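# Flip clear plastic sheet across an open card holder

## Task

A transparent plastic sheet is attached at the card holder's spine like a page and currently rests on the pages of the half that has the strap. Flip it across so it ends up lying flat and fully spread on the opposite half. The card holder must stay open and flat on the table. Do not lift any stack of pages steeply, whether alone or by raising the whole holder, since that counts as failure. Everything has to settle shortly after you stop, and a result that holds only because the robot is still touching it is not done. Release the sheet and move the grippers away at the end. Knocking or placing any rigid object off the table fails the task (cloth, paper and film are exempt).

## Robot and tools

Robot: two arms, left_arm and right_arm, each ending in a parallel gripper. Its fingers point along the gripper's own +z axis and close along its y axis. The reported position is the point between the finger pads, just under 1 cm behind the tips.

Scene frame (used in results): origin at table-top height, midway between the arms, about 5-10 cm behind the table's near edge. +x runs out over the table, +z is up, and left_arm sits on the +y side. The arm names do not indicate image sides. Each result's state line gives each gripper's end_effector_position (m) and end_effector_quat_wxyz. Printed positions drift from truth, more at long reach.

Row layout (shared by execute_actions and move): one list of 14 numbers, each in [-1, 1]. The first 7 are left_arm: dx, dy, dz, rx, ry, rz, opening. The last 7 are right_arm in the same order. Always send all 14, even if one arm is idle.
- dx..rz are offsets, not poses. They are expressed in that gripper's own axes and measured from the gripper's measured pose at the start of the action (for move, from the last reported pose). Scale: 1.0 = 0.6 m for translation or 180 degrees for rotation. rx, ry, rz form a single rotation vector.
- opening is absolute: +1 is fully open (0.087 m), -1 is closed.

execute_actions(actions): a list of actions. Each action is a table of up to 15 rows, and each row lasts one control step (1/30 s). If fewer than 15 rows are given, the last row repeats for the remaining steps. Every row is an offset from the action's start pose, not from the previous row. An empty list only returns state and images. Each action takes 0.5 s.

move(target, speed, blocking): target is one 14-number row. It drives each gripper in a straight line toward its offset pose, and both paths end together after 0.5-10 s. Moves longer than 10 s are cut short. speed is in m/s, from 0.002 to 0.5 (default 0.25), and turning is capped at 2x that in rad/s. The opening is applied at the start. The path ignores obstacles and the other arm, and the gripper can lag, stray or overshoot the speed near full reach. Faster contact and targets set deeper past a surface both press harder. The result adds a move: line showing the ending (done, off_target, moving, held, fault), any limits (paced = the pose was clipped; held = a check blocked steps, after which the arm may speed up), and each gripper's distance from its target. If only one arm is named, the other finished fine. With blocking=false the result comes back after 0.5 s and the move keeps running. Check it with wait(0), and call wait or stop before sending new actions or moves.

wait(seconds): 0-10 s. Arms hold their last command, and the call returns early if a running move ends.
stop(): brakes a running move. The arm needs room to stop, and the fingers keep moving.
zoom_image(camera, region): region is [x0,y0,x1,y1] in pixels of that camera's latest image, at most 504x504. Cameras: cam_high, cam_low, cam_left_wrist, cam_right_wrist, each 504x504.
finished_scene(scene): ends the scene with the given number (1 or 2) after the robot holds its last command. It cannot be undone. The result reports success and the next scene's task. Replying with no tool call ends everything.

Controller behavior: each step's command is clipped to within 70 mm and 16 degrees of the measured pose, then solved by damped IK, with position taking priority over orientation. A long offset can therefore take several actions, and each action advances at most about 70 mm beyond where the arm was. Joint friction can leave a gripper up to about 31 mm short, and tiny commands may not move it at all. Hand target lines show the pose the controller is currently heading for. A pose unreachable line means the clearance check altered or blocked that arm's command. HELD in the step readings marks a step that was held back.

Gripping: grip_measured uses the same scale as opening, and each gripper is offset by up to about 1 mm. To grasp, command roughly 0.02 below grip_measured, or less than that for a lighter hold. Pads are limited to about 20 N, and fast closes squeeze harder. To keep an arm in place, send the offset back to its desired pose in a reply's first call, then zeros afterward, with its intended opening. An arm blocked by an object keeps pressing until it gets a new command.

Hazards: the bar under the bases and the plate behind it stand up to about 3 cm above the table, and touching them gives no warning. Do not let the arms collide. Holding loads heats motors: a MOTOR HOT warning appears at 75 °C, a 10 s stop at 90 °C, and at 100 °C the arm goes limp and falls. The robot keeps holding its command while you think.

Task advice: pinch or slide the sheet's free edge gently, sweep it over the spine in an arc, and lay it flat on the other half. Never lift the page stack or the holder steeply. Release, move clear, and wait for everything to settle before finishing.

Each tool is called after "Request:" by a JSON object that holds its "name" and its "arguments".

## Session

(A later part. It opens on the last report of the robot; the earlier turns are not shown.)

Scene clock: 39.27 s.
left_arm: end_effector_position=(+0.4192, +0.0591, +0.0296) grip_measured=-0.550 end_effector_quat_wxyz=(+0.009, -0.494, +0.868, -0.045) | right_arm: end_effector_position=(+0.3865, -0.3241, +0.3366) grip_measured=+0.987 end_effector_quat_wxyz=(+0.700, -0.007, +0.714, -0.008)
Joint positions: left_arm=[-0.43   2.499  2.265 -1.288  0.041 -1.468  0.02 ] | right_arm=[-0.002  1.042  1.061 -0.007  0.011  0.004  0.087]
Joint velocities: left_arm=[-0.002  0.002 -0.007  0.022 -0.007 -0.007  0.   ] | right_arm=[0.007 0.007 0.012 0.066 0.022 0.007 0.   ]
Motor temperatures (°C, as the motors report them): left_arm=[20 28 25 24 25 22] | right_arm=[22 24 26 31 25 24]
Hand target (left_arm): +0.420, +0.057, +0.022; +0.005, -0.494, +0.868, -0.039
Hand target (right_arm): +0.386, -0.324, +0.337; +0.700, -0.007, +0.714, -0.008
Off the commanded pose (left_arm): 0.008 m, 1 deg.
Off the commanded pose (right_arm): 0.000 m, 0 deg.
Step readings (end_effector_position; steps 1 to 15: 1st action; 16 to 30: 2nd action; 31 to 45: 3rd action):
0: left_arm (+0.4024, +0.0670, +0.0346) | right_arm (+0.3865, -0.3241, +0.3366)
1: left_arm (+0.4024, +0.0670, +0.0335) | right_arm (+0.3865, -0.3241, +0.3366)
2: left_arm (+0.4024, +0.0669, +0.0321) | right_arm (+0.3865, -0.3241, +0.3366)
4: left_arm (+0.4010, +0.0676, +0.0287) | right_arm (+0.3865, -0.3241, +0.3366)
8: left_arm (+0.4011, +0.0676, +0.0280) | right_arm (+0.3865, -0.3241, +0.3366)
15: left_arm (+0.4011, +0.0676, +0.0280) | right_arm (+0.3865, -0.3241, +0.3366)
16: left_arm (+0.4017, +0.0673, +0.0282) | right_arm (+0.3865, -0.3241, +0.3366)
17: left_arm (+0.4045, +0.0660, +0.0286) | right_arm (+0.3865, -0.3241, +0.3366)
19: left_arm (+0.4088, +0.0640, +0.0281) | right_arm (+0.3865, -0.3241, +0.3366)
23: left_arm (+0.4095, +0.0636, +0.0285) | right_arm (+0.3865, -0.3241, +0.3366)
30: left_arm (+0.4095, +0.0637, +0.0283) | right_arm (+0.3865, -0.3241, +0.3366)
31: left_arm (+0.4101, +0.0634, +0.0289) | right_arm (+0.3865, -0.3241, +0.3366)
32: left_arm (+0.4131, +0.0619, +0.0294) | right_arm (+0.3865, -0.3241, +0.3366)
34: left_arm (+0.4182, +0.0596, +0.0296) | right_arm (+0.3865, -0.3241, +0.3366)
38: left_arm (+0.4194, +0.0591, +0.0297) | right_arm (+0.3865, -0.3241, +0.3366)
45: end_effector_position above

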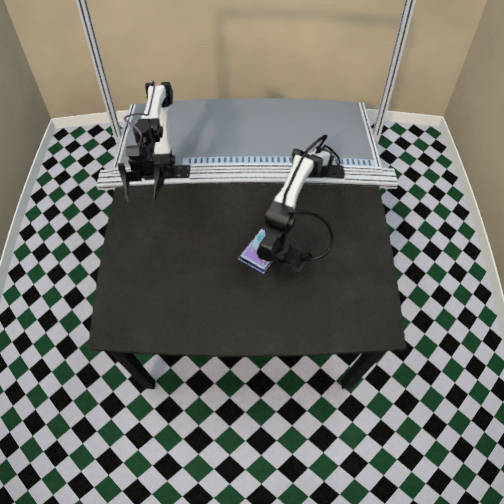

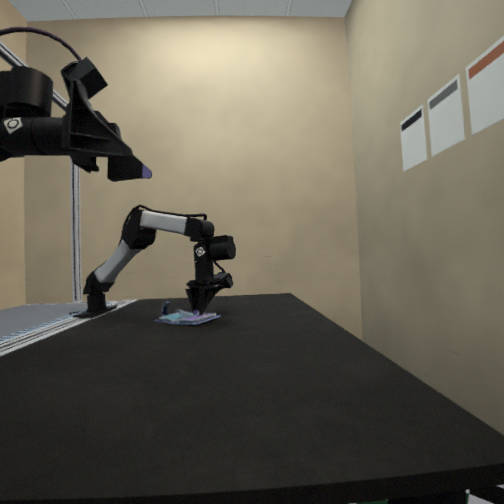

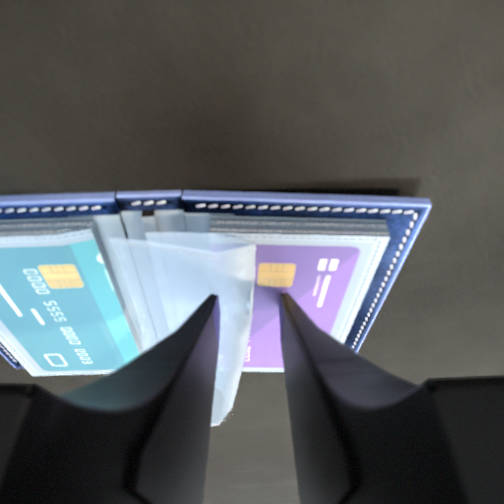

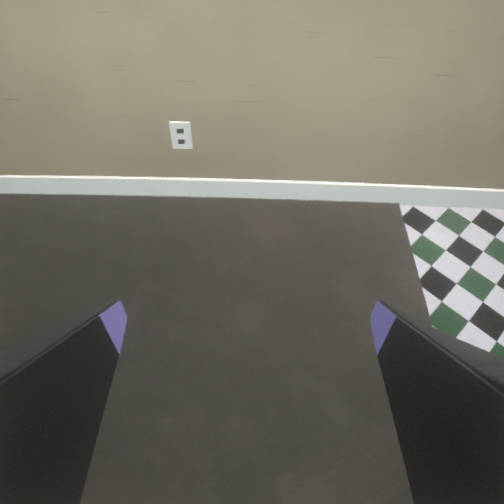

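Request:
{"name": "move", "arguments": {"target": [0,0,0.008,0,0,0,-0.55,0.46,0.557,-0.11,-0.326,0.224,-0.135,-1], "speed": 0.35}}

Scene clock: 45.87 s.
left_arm: end_effector_position=(+0.4193, +0.0591, +0.0297) grip_measured=-0.550 end_effector_quat_wxyz=(+0.009, -0.494, +0.868, -0.045) | right_arm: end_effector_position=(+0.3161, -0.0004, +0.0535) grip_measured=-1.000 end_effector_quat_wxyz=(+0.323, -0.467, +0.801, +0.191)
Joint positions: left_arm=[-0.43   2.499  2.265 -1.288  0.041 -1.468  0.02 ] | right_arm=[ 0.733  1.778  1.224 -0.234 -0.216 -0.229  0.   ]
Joint velocities: left_arm=[-0.002  0.007 -0.017 -0.051 -0.037  0.037  0.   ] | right_arm=[-0.017 -0.012 -0.007 -0.007 -0.022  0.007  0.   ]
Motor temperatures (°C, as the motors report them): left_arm=[20 30 26 24 25 22] | right_arm=[22 25 26 31 25 24]
Hand target (left_arm): +0.420, +0.059, +0.025; +0.009, -0.494, +0.868, -0.045
Hand target (right_arm): +0.313, +0.005, +0.054; +0.316, -0.477, +0.797, +0.194
Off the commanded pose (left_arm): 0.005 m, 0 deg.
Off the commanded pose (right_arm): 0.005 m, 1 deg.
move: done

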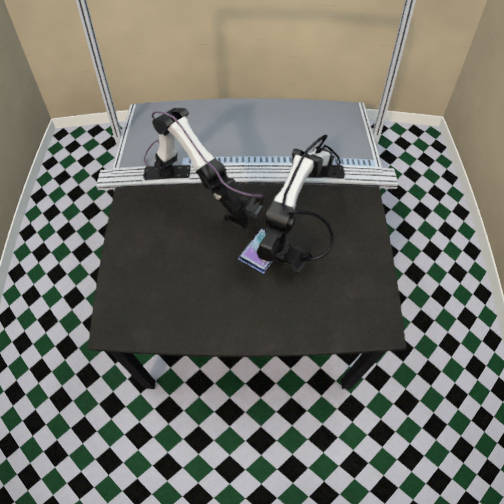

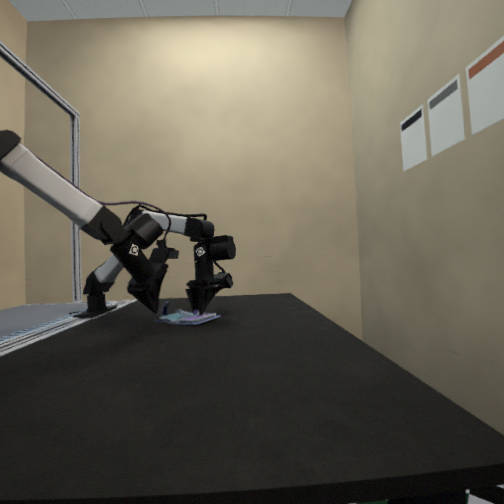

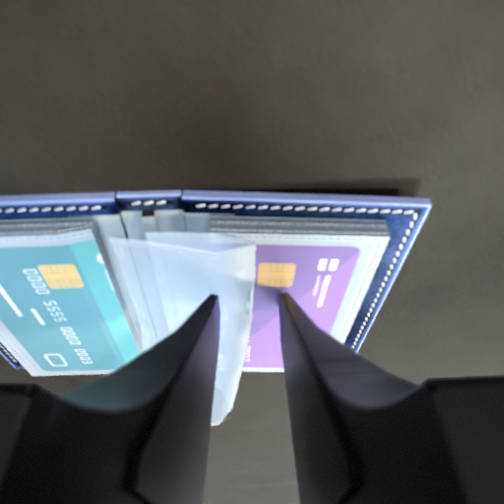

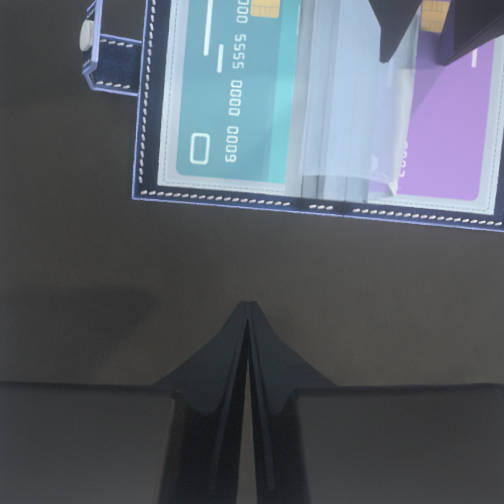

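Request:
{"name": "move", "arguments": {"target": [0,0,0.008,0,0,0,-0.55,-0.03,0,0.088,0,-0.11,0,-1], "speed": 0.1}}

Scene clock: 49.80 s.
left_arm: end_effector_position=(+0.4193, +0.0591, +0.0297) grip_measured=-0.550 end_effector_quat_wxyz=(+0.009, -0.494, +0.868, -0.045) | right_arm: end_effector_position=(+0.3492, +0.0470, +0.0463) grip_measured=-1.000 end_effector_quat_wxyz=(+0.473, -0.424, +0.725, +0.266)
Joint positions: left_arm=[-0.43   2.499  2.265 -1.288  0.041 -1.468  0.02 ] | right_arm=[ 0.733  1.886  1.028  0.456 -0.269 -0.147  0.   ]
Joint velocities: left_arm=[ 0.002 -0.002 -0.017 -0.007 -0.037 -0.037 -0.001] | right_arm=[-0.007  0.007 -0.012  0.007  0.066 -0.007  0.   ]
Motor temperatures (°C, as the motors report them): left_arm=[20 31 26 24 25 22] | right_arm=[22 26 27 31 25 24]
Hand target (left_arm): +0.420, +0.059, +0.025; +0.009, -0.494, +0.868, -0.045
Hand target (right_arm): +0.340, +0.044, +0.028; +0.455, -0.426, +0.734, +0.269
Off the commanded pose (left_arm): 0.005 m, 0 deg.
Off the commanded pose (right_arm): 0.021 m, 2 deg.
move: off_target (right_arm)

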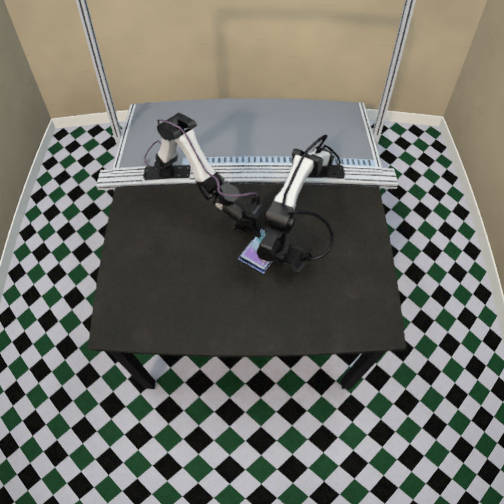

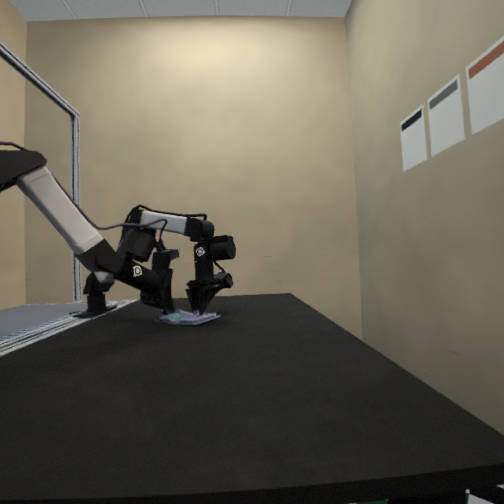

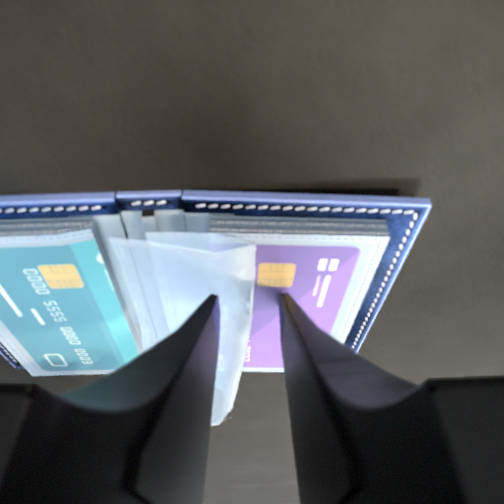

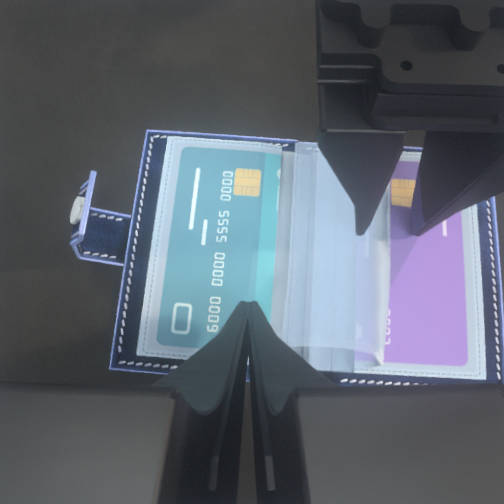

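Lower, yawing the tip toward the flap.

Request:
{"name": "move", "arguments": {"target": [0,0,0.008,0,0,0,-0.55,0.045,0,0.02,0.1,0.02,0.045,-1], "speed": 0.12}}

Request:
{"name": "zoom_image", "arguments": {"camera": "cam_low", "region": [140,280,230,340]}}

Scene clock: 54.23 s.
left_arm: end_effector_position=(+0.4193, +0.0591, +0.0297) grip_measured=-0.550 end_effector_quat_wxyz=(+0.009, -0.494, +0.868, -0.045) | right_arm: end_effector_position=(+0.3549, +0.0457, +0.0312) grip_measured=-1.000 end_effector_quat_wxyz=(+0.503, -0.298, +0.792, +0.174)
Joint positions: left_arm=[-0.43   2.499  2.265 -1.288  0.041 -1.468  0.02 ] | right_arm=[0.85  1.923 1.028 0.482 0.155 0.038 0.   ]
Joint velocities: left_arm=[-0.002 -0.007 -0.017  0.007  0.051 -0.037  0.001] | right_arm=[ 0.017 -0.002 -0.007 -0.022  0.022  0.022  0.   ]
Motor temperatures (°C, as the motors report them): left_arm=[20 33 26 24 25 22] | right_arm=[22 26 26 31 25 24]
Hand target (left_arm): +0.420, +0.059, +0.025; +0.009, -0.494, +0.868, -0.045
Hand target (right_arm): +0.349, +0.046, +0.017; +0.491, -0.301, +0.800, +0.169
Off the commanded pose (left_arm): 0.005 m, 0 deg.
Off the commanded pose (right_arm): 0.015 m, 2 deg.
move: off_target (right_arm)

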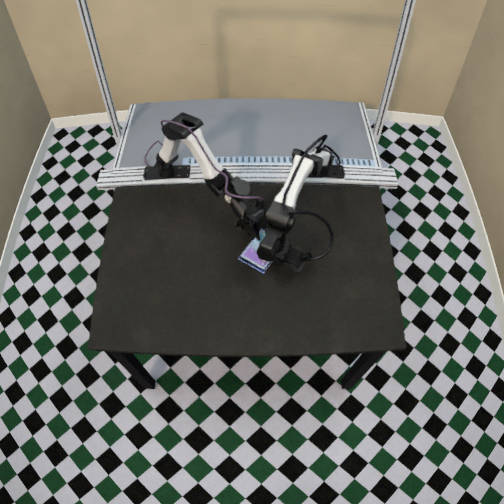

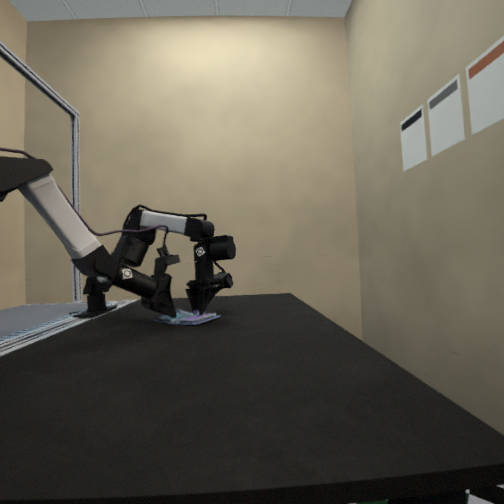

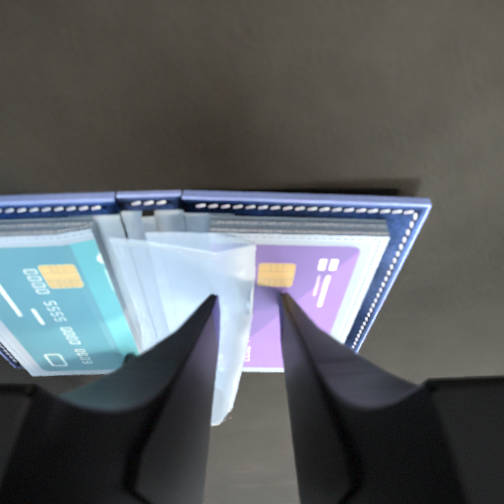

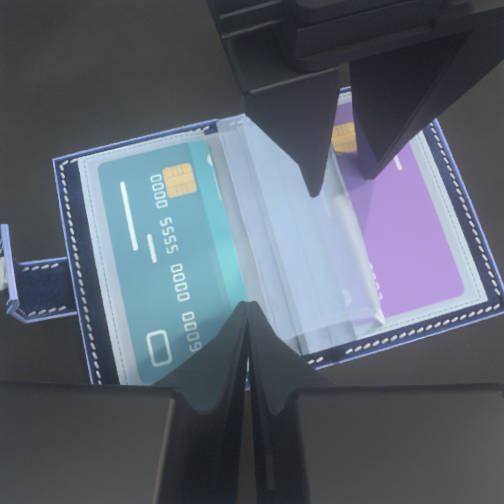

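Region (140, 280, 230, 340) of cam_low's 504x504 image, scaled by 5.600, with more detail than that image has.

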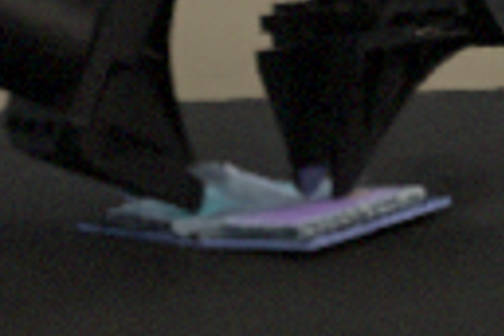

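Request:
{"name": "move", "arguments": {"target": [0,0,0.008,0,0,0,-0.55,-0.008,-0.03,0.04,0,0,0,-1], "speed": 0.04}}

Request:
{"name": "zoom_image", "arguments": {"camera": "cam_low", "region": [140,280,230,340]}}

Scene clock: 57.40 s.
left_arm: end_effector_position=(+0.4194, +0.0591, +0.0297) grip_measured=-0.550 end_effector_quat_wxyz=(+0.009, -0.494, +0.868, -0.045) | right_arm: end_effector_position=(+0.3757, +0.0487, +0.0282) grip_measured=-1.000 end_effector_quat_wxyz=(+0.504, -0.298, +0.791, +0.179)
Joint positions: left_arm=[-0.43   2.499  2.265 -1.288  0.041 -1.468  0.02 ] | right_arm=[0.812 1.979 1.093 0.482 0.112 0.027 0.   ]
Joint velocities: left_arm=[-0.007  0.012  0.002  0.022 -0.007 -0.066  0.001] | right_arm=[-0.002  0.022  0.017  0.066 -0.051 -0.051  0.   ]
Motor temperatures (°C, as the motors report them): left_arm=[20 34 26 24 25 22] | right_arm=[22 27 27 32 25 24]
Hand target (left_arm): +0.420, +0.059, +0.025; +0.009, -0.494, +0.868, -0.045
Hand target (right_arm): +0.385, +0.047, +0.026; +0.503, -0.299, +0.792, +0.174
Off the commanded pose (left_arm): 0.005 m, 0 deg.
Off the commanded pose (right_arm): 0.010 m, 1 deg.
move: done

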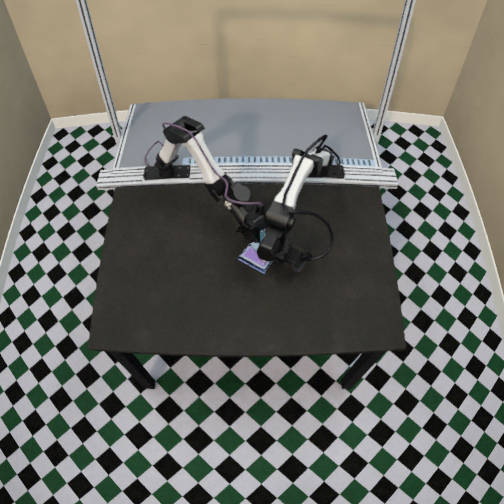

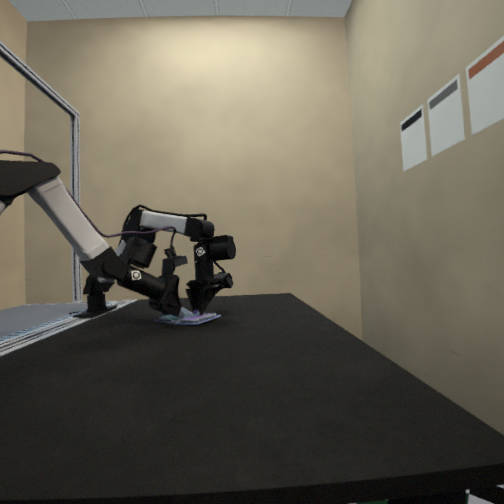

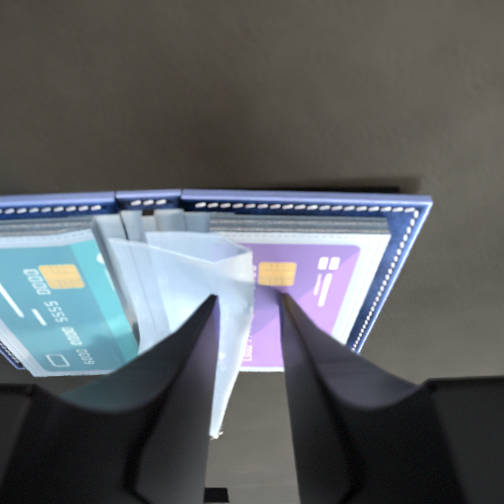

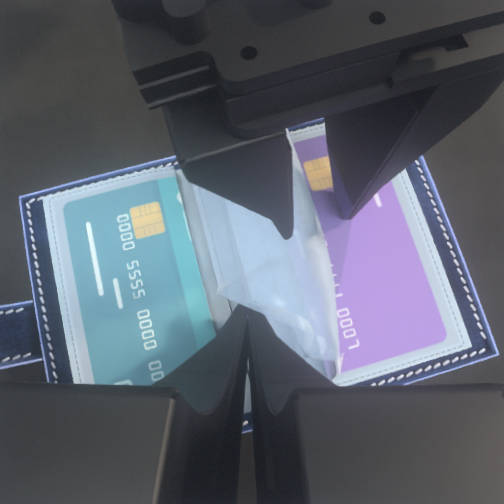

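Region (140, 280, 230, 340) of cam_low's 504x504 image, scaled by 5.600, with more detail than that image has.

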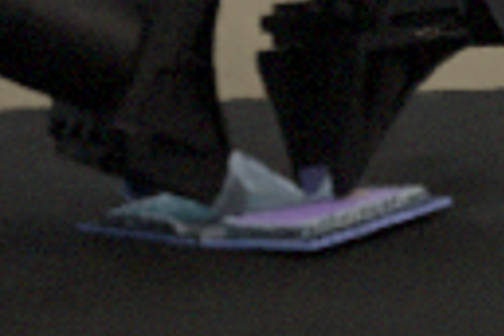

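Under it. Withdraw left, sweep right.

Request:
{"name": "move", "arguments": {"target": [-0.2,0,-0.12,0,0,0,-0.55,0,0,0,0,0,0,-1], "speed": 0.15}}

Request:
{"name": "move", "arguments": {"target": [-0.1,0.05,0,0,0,0,-0.55,-0.045,-0.07,0.06,0,0,0,-1], "speed": 0.06}}

Scene clock: 61.53 s.
left_arm: end_effector_position=(+0.4768, +0.1700, +0.0987) grip_measured=-0.550 end_effector_quat_wxyz=(+0.050, -0.506, +0.858, -0.077) | right_arm: end_effector_position=(+0.3756, +0.0488, +0.0282) grip_measured=-1.000 end_effector_quat_wxyz=(+0.504, -0.298, +0.791, +0.179)
Joint positions: left_arm=[-0.184  2.592  2.714 -1.551  0.046 -1.254  0.02 ] | right_arm=[0.812 1.979 1.093 0.482 0.111 0.026 0.   ]
Joint velocities: left_arm=[ 0.007 -0.007 -0.002 -0.007  0.022  0.066 -0.   ] | right_arm=[-0.012 -0.022 -0.012  0.022  0.007 -0.007  0.   ]
Motor temperatures (°C, as the motors report them): left_arm=[20 35 26 24 25 22] | right_arm=[22 28 27 32 25 24]
Hand target (left_arm): +0.475, +0.167, +0.099; +0.046, -0.499, +0.862, -0.080
Hand target (right_arm): +0.376, +0.049, +0.028; +0.504, -0.298, +0.791, +0.179
Off the commanded pose (left_arm): 0.003 m, 6 deg.
Off the commanded pose (right_arm): 0.000 m, 0 deg.
joint sent to its limit (left arm) — the command would take joint 4 (wrist pitch) past its lower limit, so that joint was sent only as far as its limit.
move: off_target (left_arm)

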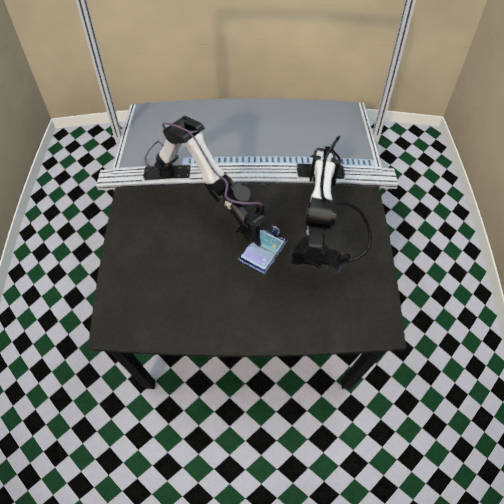

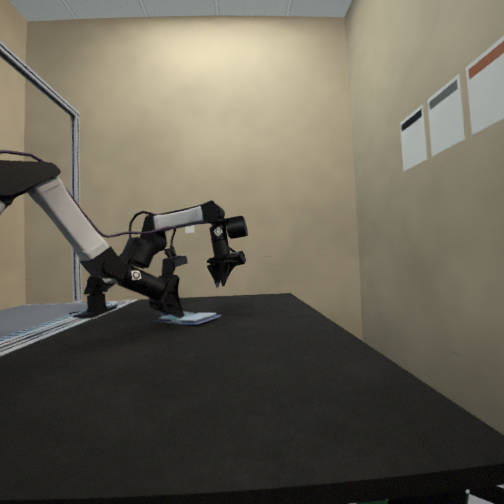

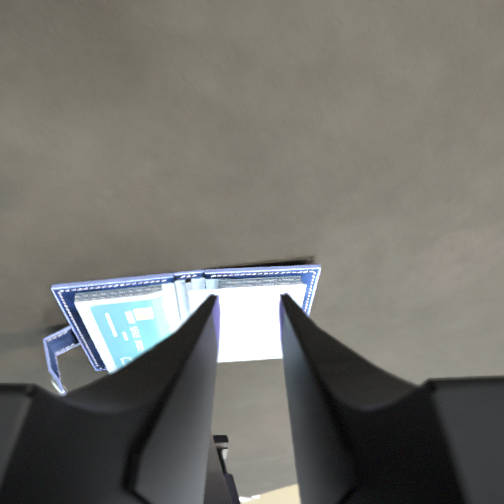

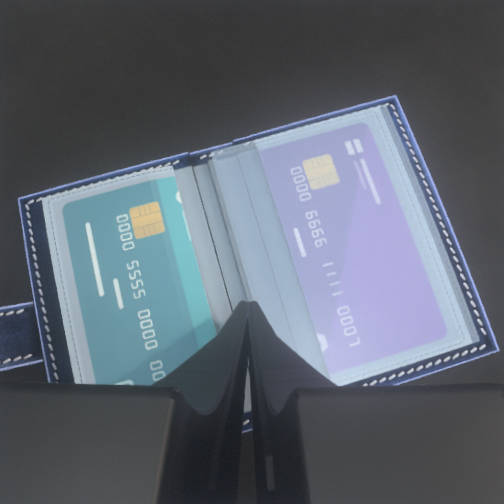

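Scene clock: 63.13 s.
left_arm: end_effector_position=(+0.4770, +0.2375, +0.0879) grip_measured=-0.550 end_effector_quat_wxyz=(+0.042, -0.510, +0.857, -0.064) | right_arm: end_effector_position=(+0.4307, +0.0473, +0.0430) grip_measured=-1.000 end_effector_quat_wxyz=(+0.510, -0.295, +0.787, +0.183)
Joint positions: left_arm=[-0.05   2.536  2.568 -1.496  0.051 -1.128  0.02 ] | right_arm=[ 0.716  2.064  1.286  0.394  0.024 -0.007  0.   ]
Joint velocities: left_arm=[ 0.007 -0.037 -0.002 -0.037 -0.051 -0.066 -0.   ] | right_arm=[-0.012 -0.017  0.002 -0.007  0.022 -0.022  0.   ]
Motor temperatures (°C, as the motors report them): left_arm=[20 35 26 24 25 22] | right_arm=[22 28 27 32 25 24]
Hand target (left_arm): +0.479, +0.237, +0.094; +0.050, -0.505, +0.858, -0.076
Hand target (right_arm): +0.436, +0.046, +0.038; +0.504, -0.298, +0.790, +0.179
Off the commanded pose (left_arm): 0.007 m, 2 deg.
Off the commanded pose (right_arm): 0.008 m, 1 deg.
move: done

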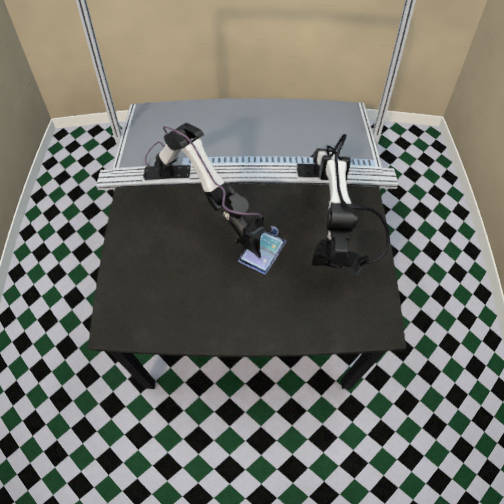

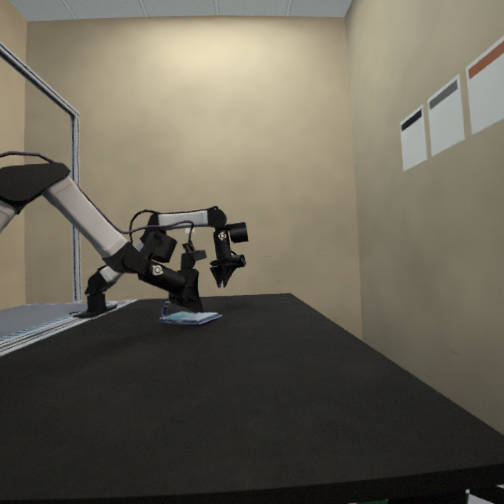

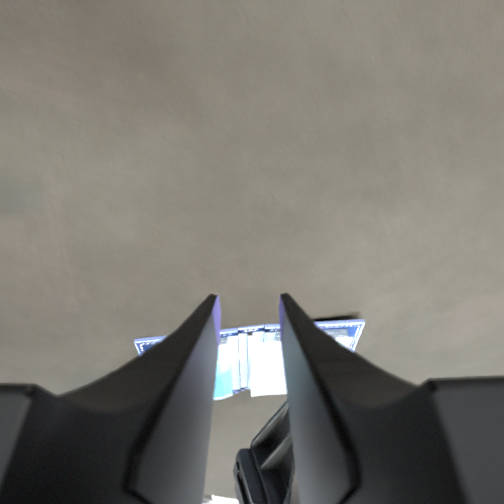

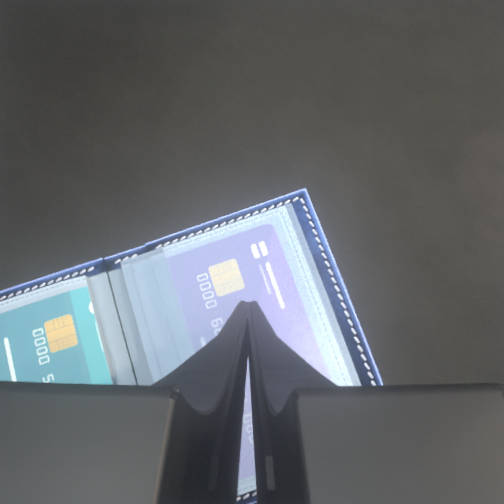

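Request:
{"name": "move", "arguments": {"target": [0,0,0,0,0,0,-0.55,-0.03,-0.08,-0.3,0,0,0,-1]}}

Request:
{"name": "zoom_image", "arguments": {"camera": "cam_low", "region": [140,280,230,340]}}

Scene clock: 67.70 s.
left_arm: end_effector_position=(+0.4773, +0.2375, +0.0879) grip_measured=-0.550 end_effector_quat_wxyz=(+0.042, -0.509, +0.857, -0.065) | right_arm: end_effector_position=(+0.3514, -0.0817, +0.1490) grip_measured=-1.000 end_effector_quat_wxyz=(+0.525, -0.291, +0.777, +0.188)
Joint positions: left_arm=[-0.05   2.535  2.567 -1.494  0.052 -1.127  0.02 ] | right_arm=[ 0.561  1.368  0.874  0.144 -0.12  -0.061  0.   ]
Joint velocities: left_arm=[-0.007 -0.007  0.007 -0.051  0.022  0.007 -0.002] | right_arm=[-0.007 -0.007 -0.002  0.051 -0.022 -0.037  0.   ]
Motor temperatures (°C, as the motors report them): left_arm=[20 37 26 24 25 22] | right_arm=[22 30 27 32 25 24]
Hand target (left_arm): +0.477, +0.238, +0.088; +0.042, -0.510, +0.857, -0.064
Hand target (right_arm): +0.344, -0.091, +0.136; +0.510, -0.295, +0.787, +0.182
Off the commanded pose (left_arm): 0.000 m, 0 deg.
Off the commanded pose (right_arm): 0.019 m, 2 deg.
move: off_target (right_arm)

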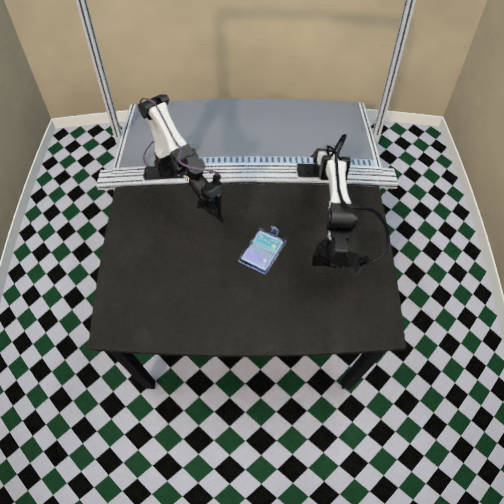

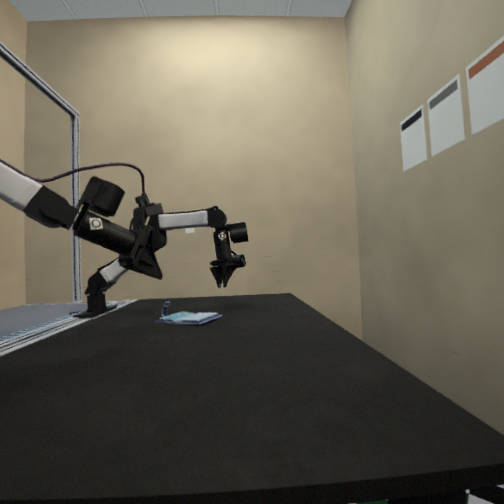

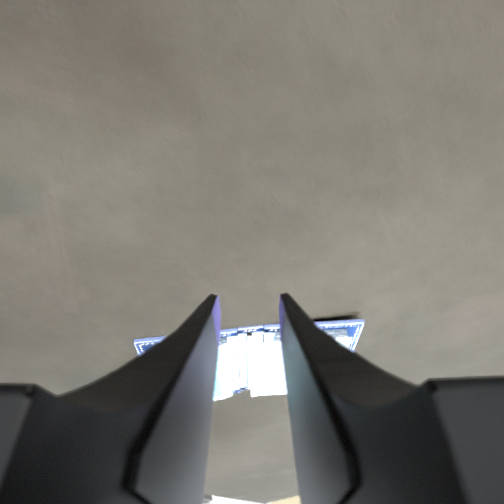

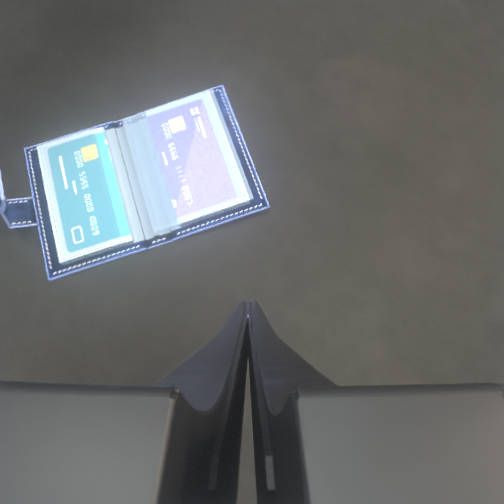

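Region (140, 280, 230, 340) of cam_low's 504x504 image, scaled by 5.600, with more detail than that image has.

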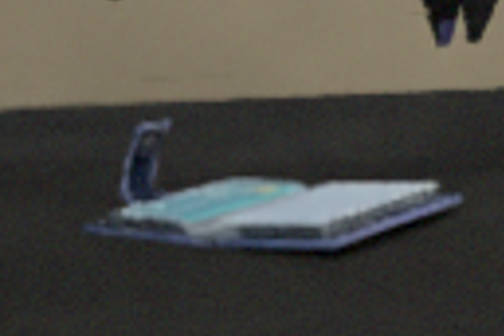

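Request:
{"name": "finished_scene", "arguments": {"scene": 1}}

The scene is finished: the task was done.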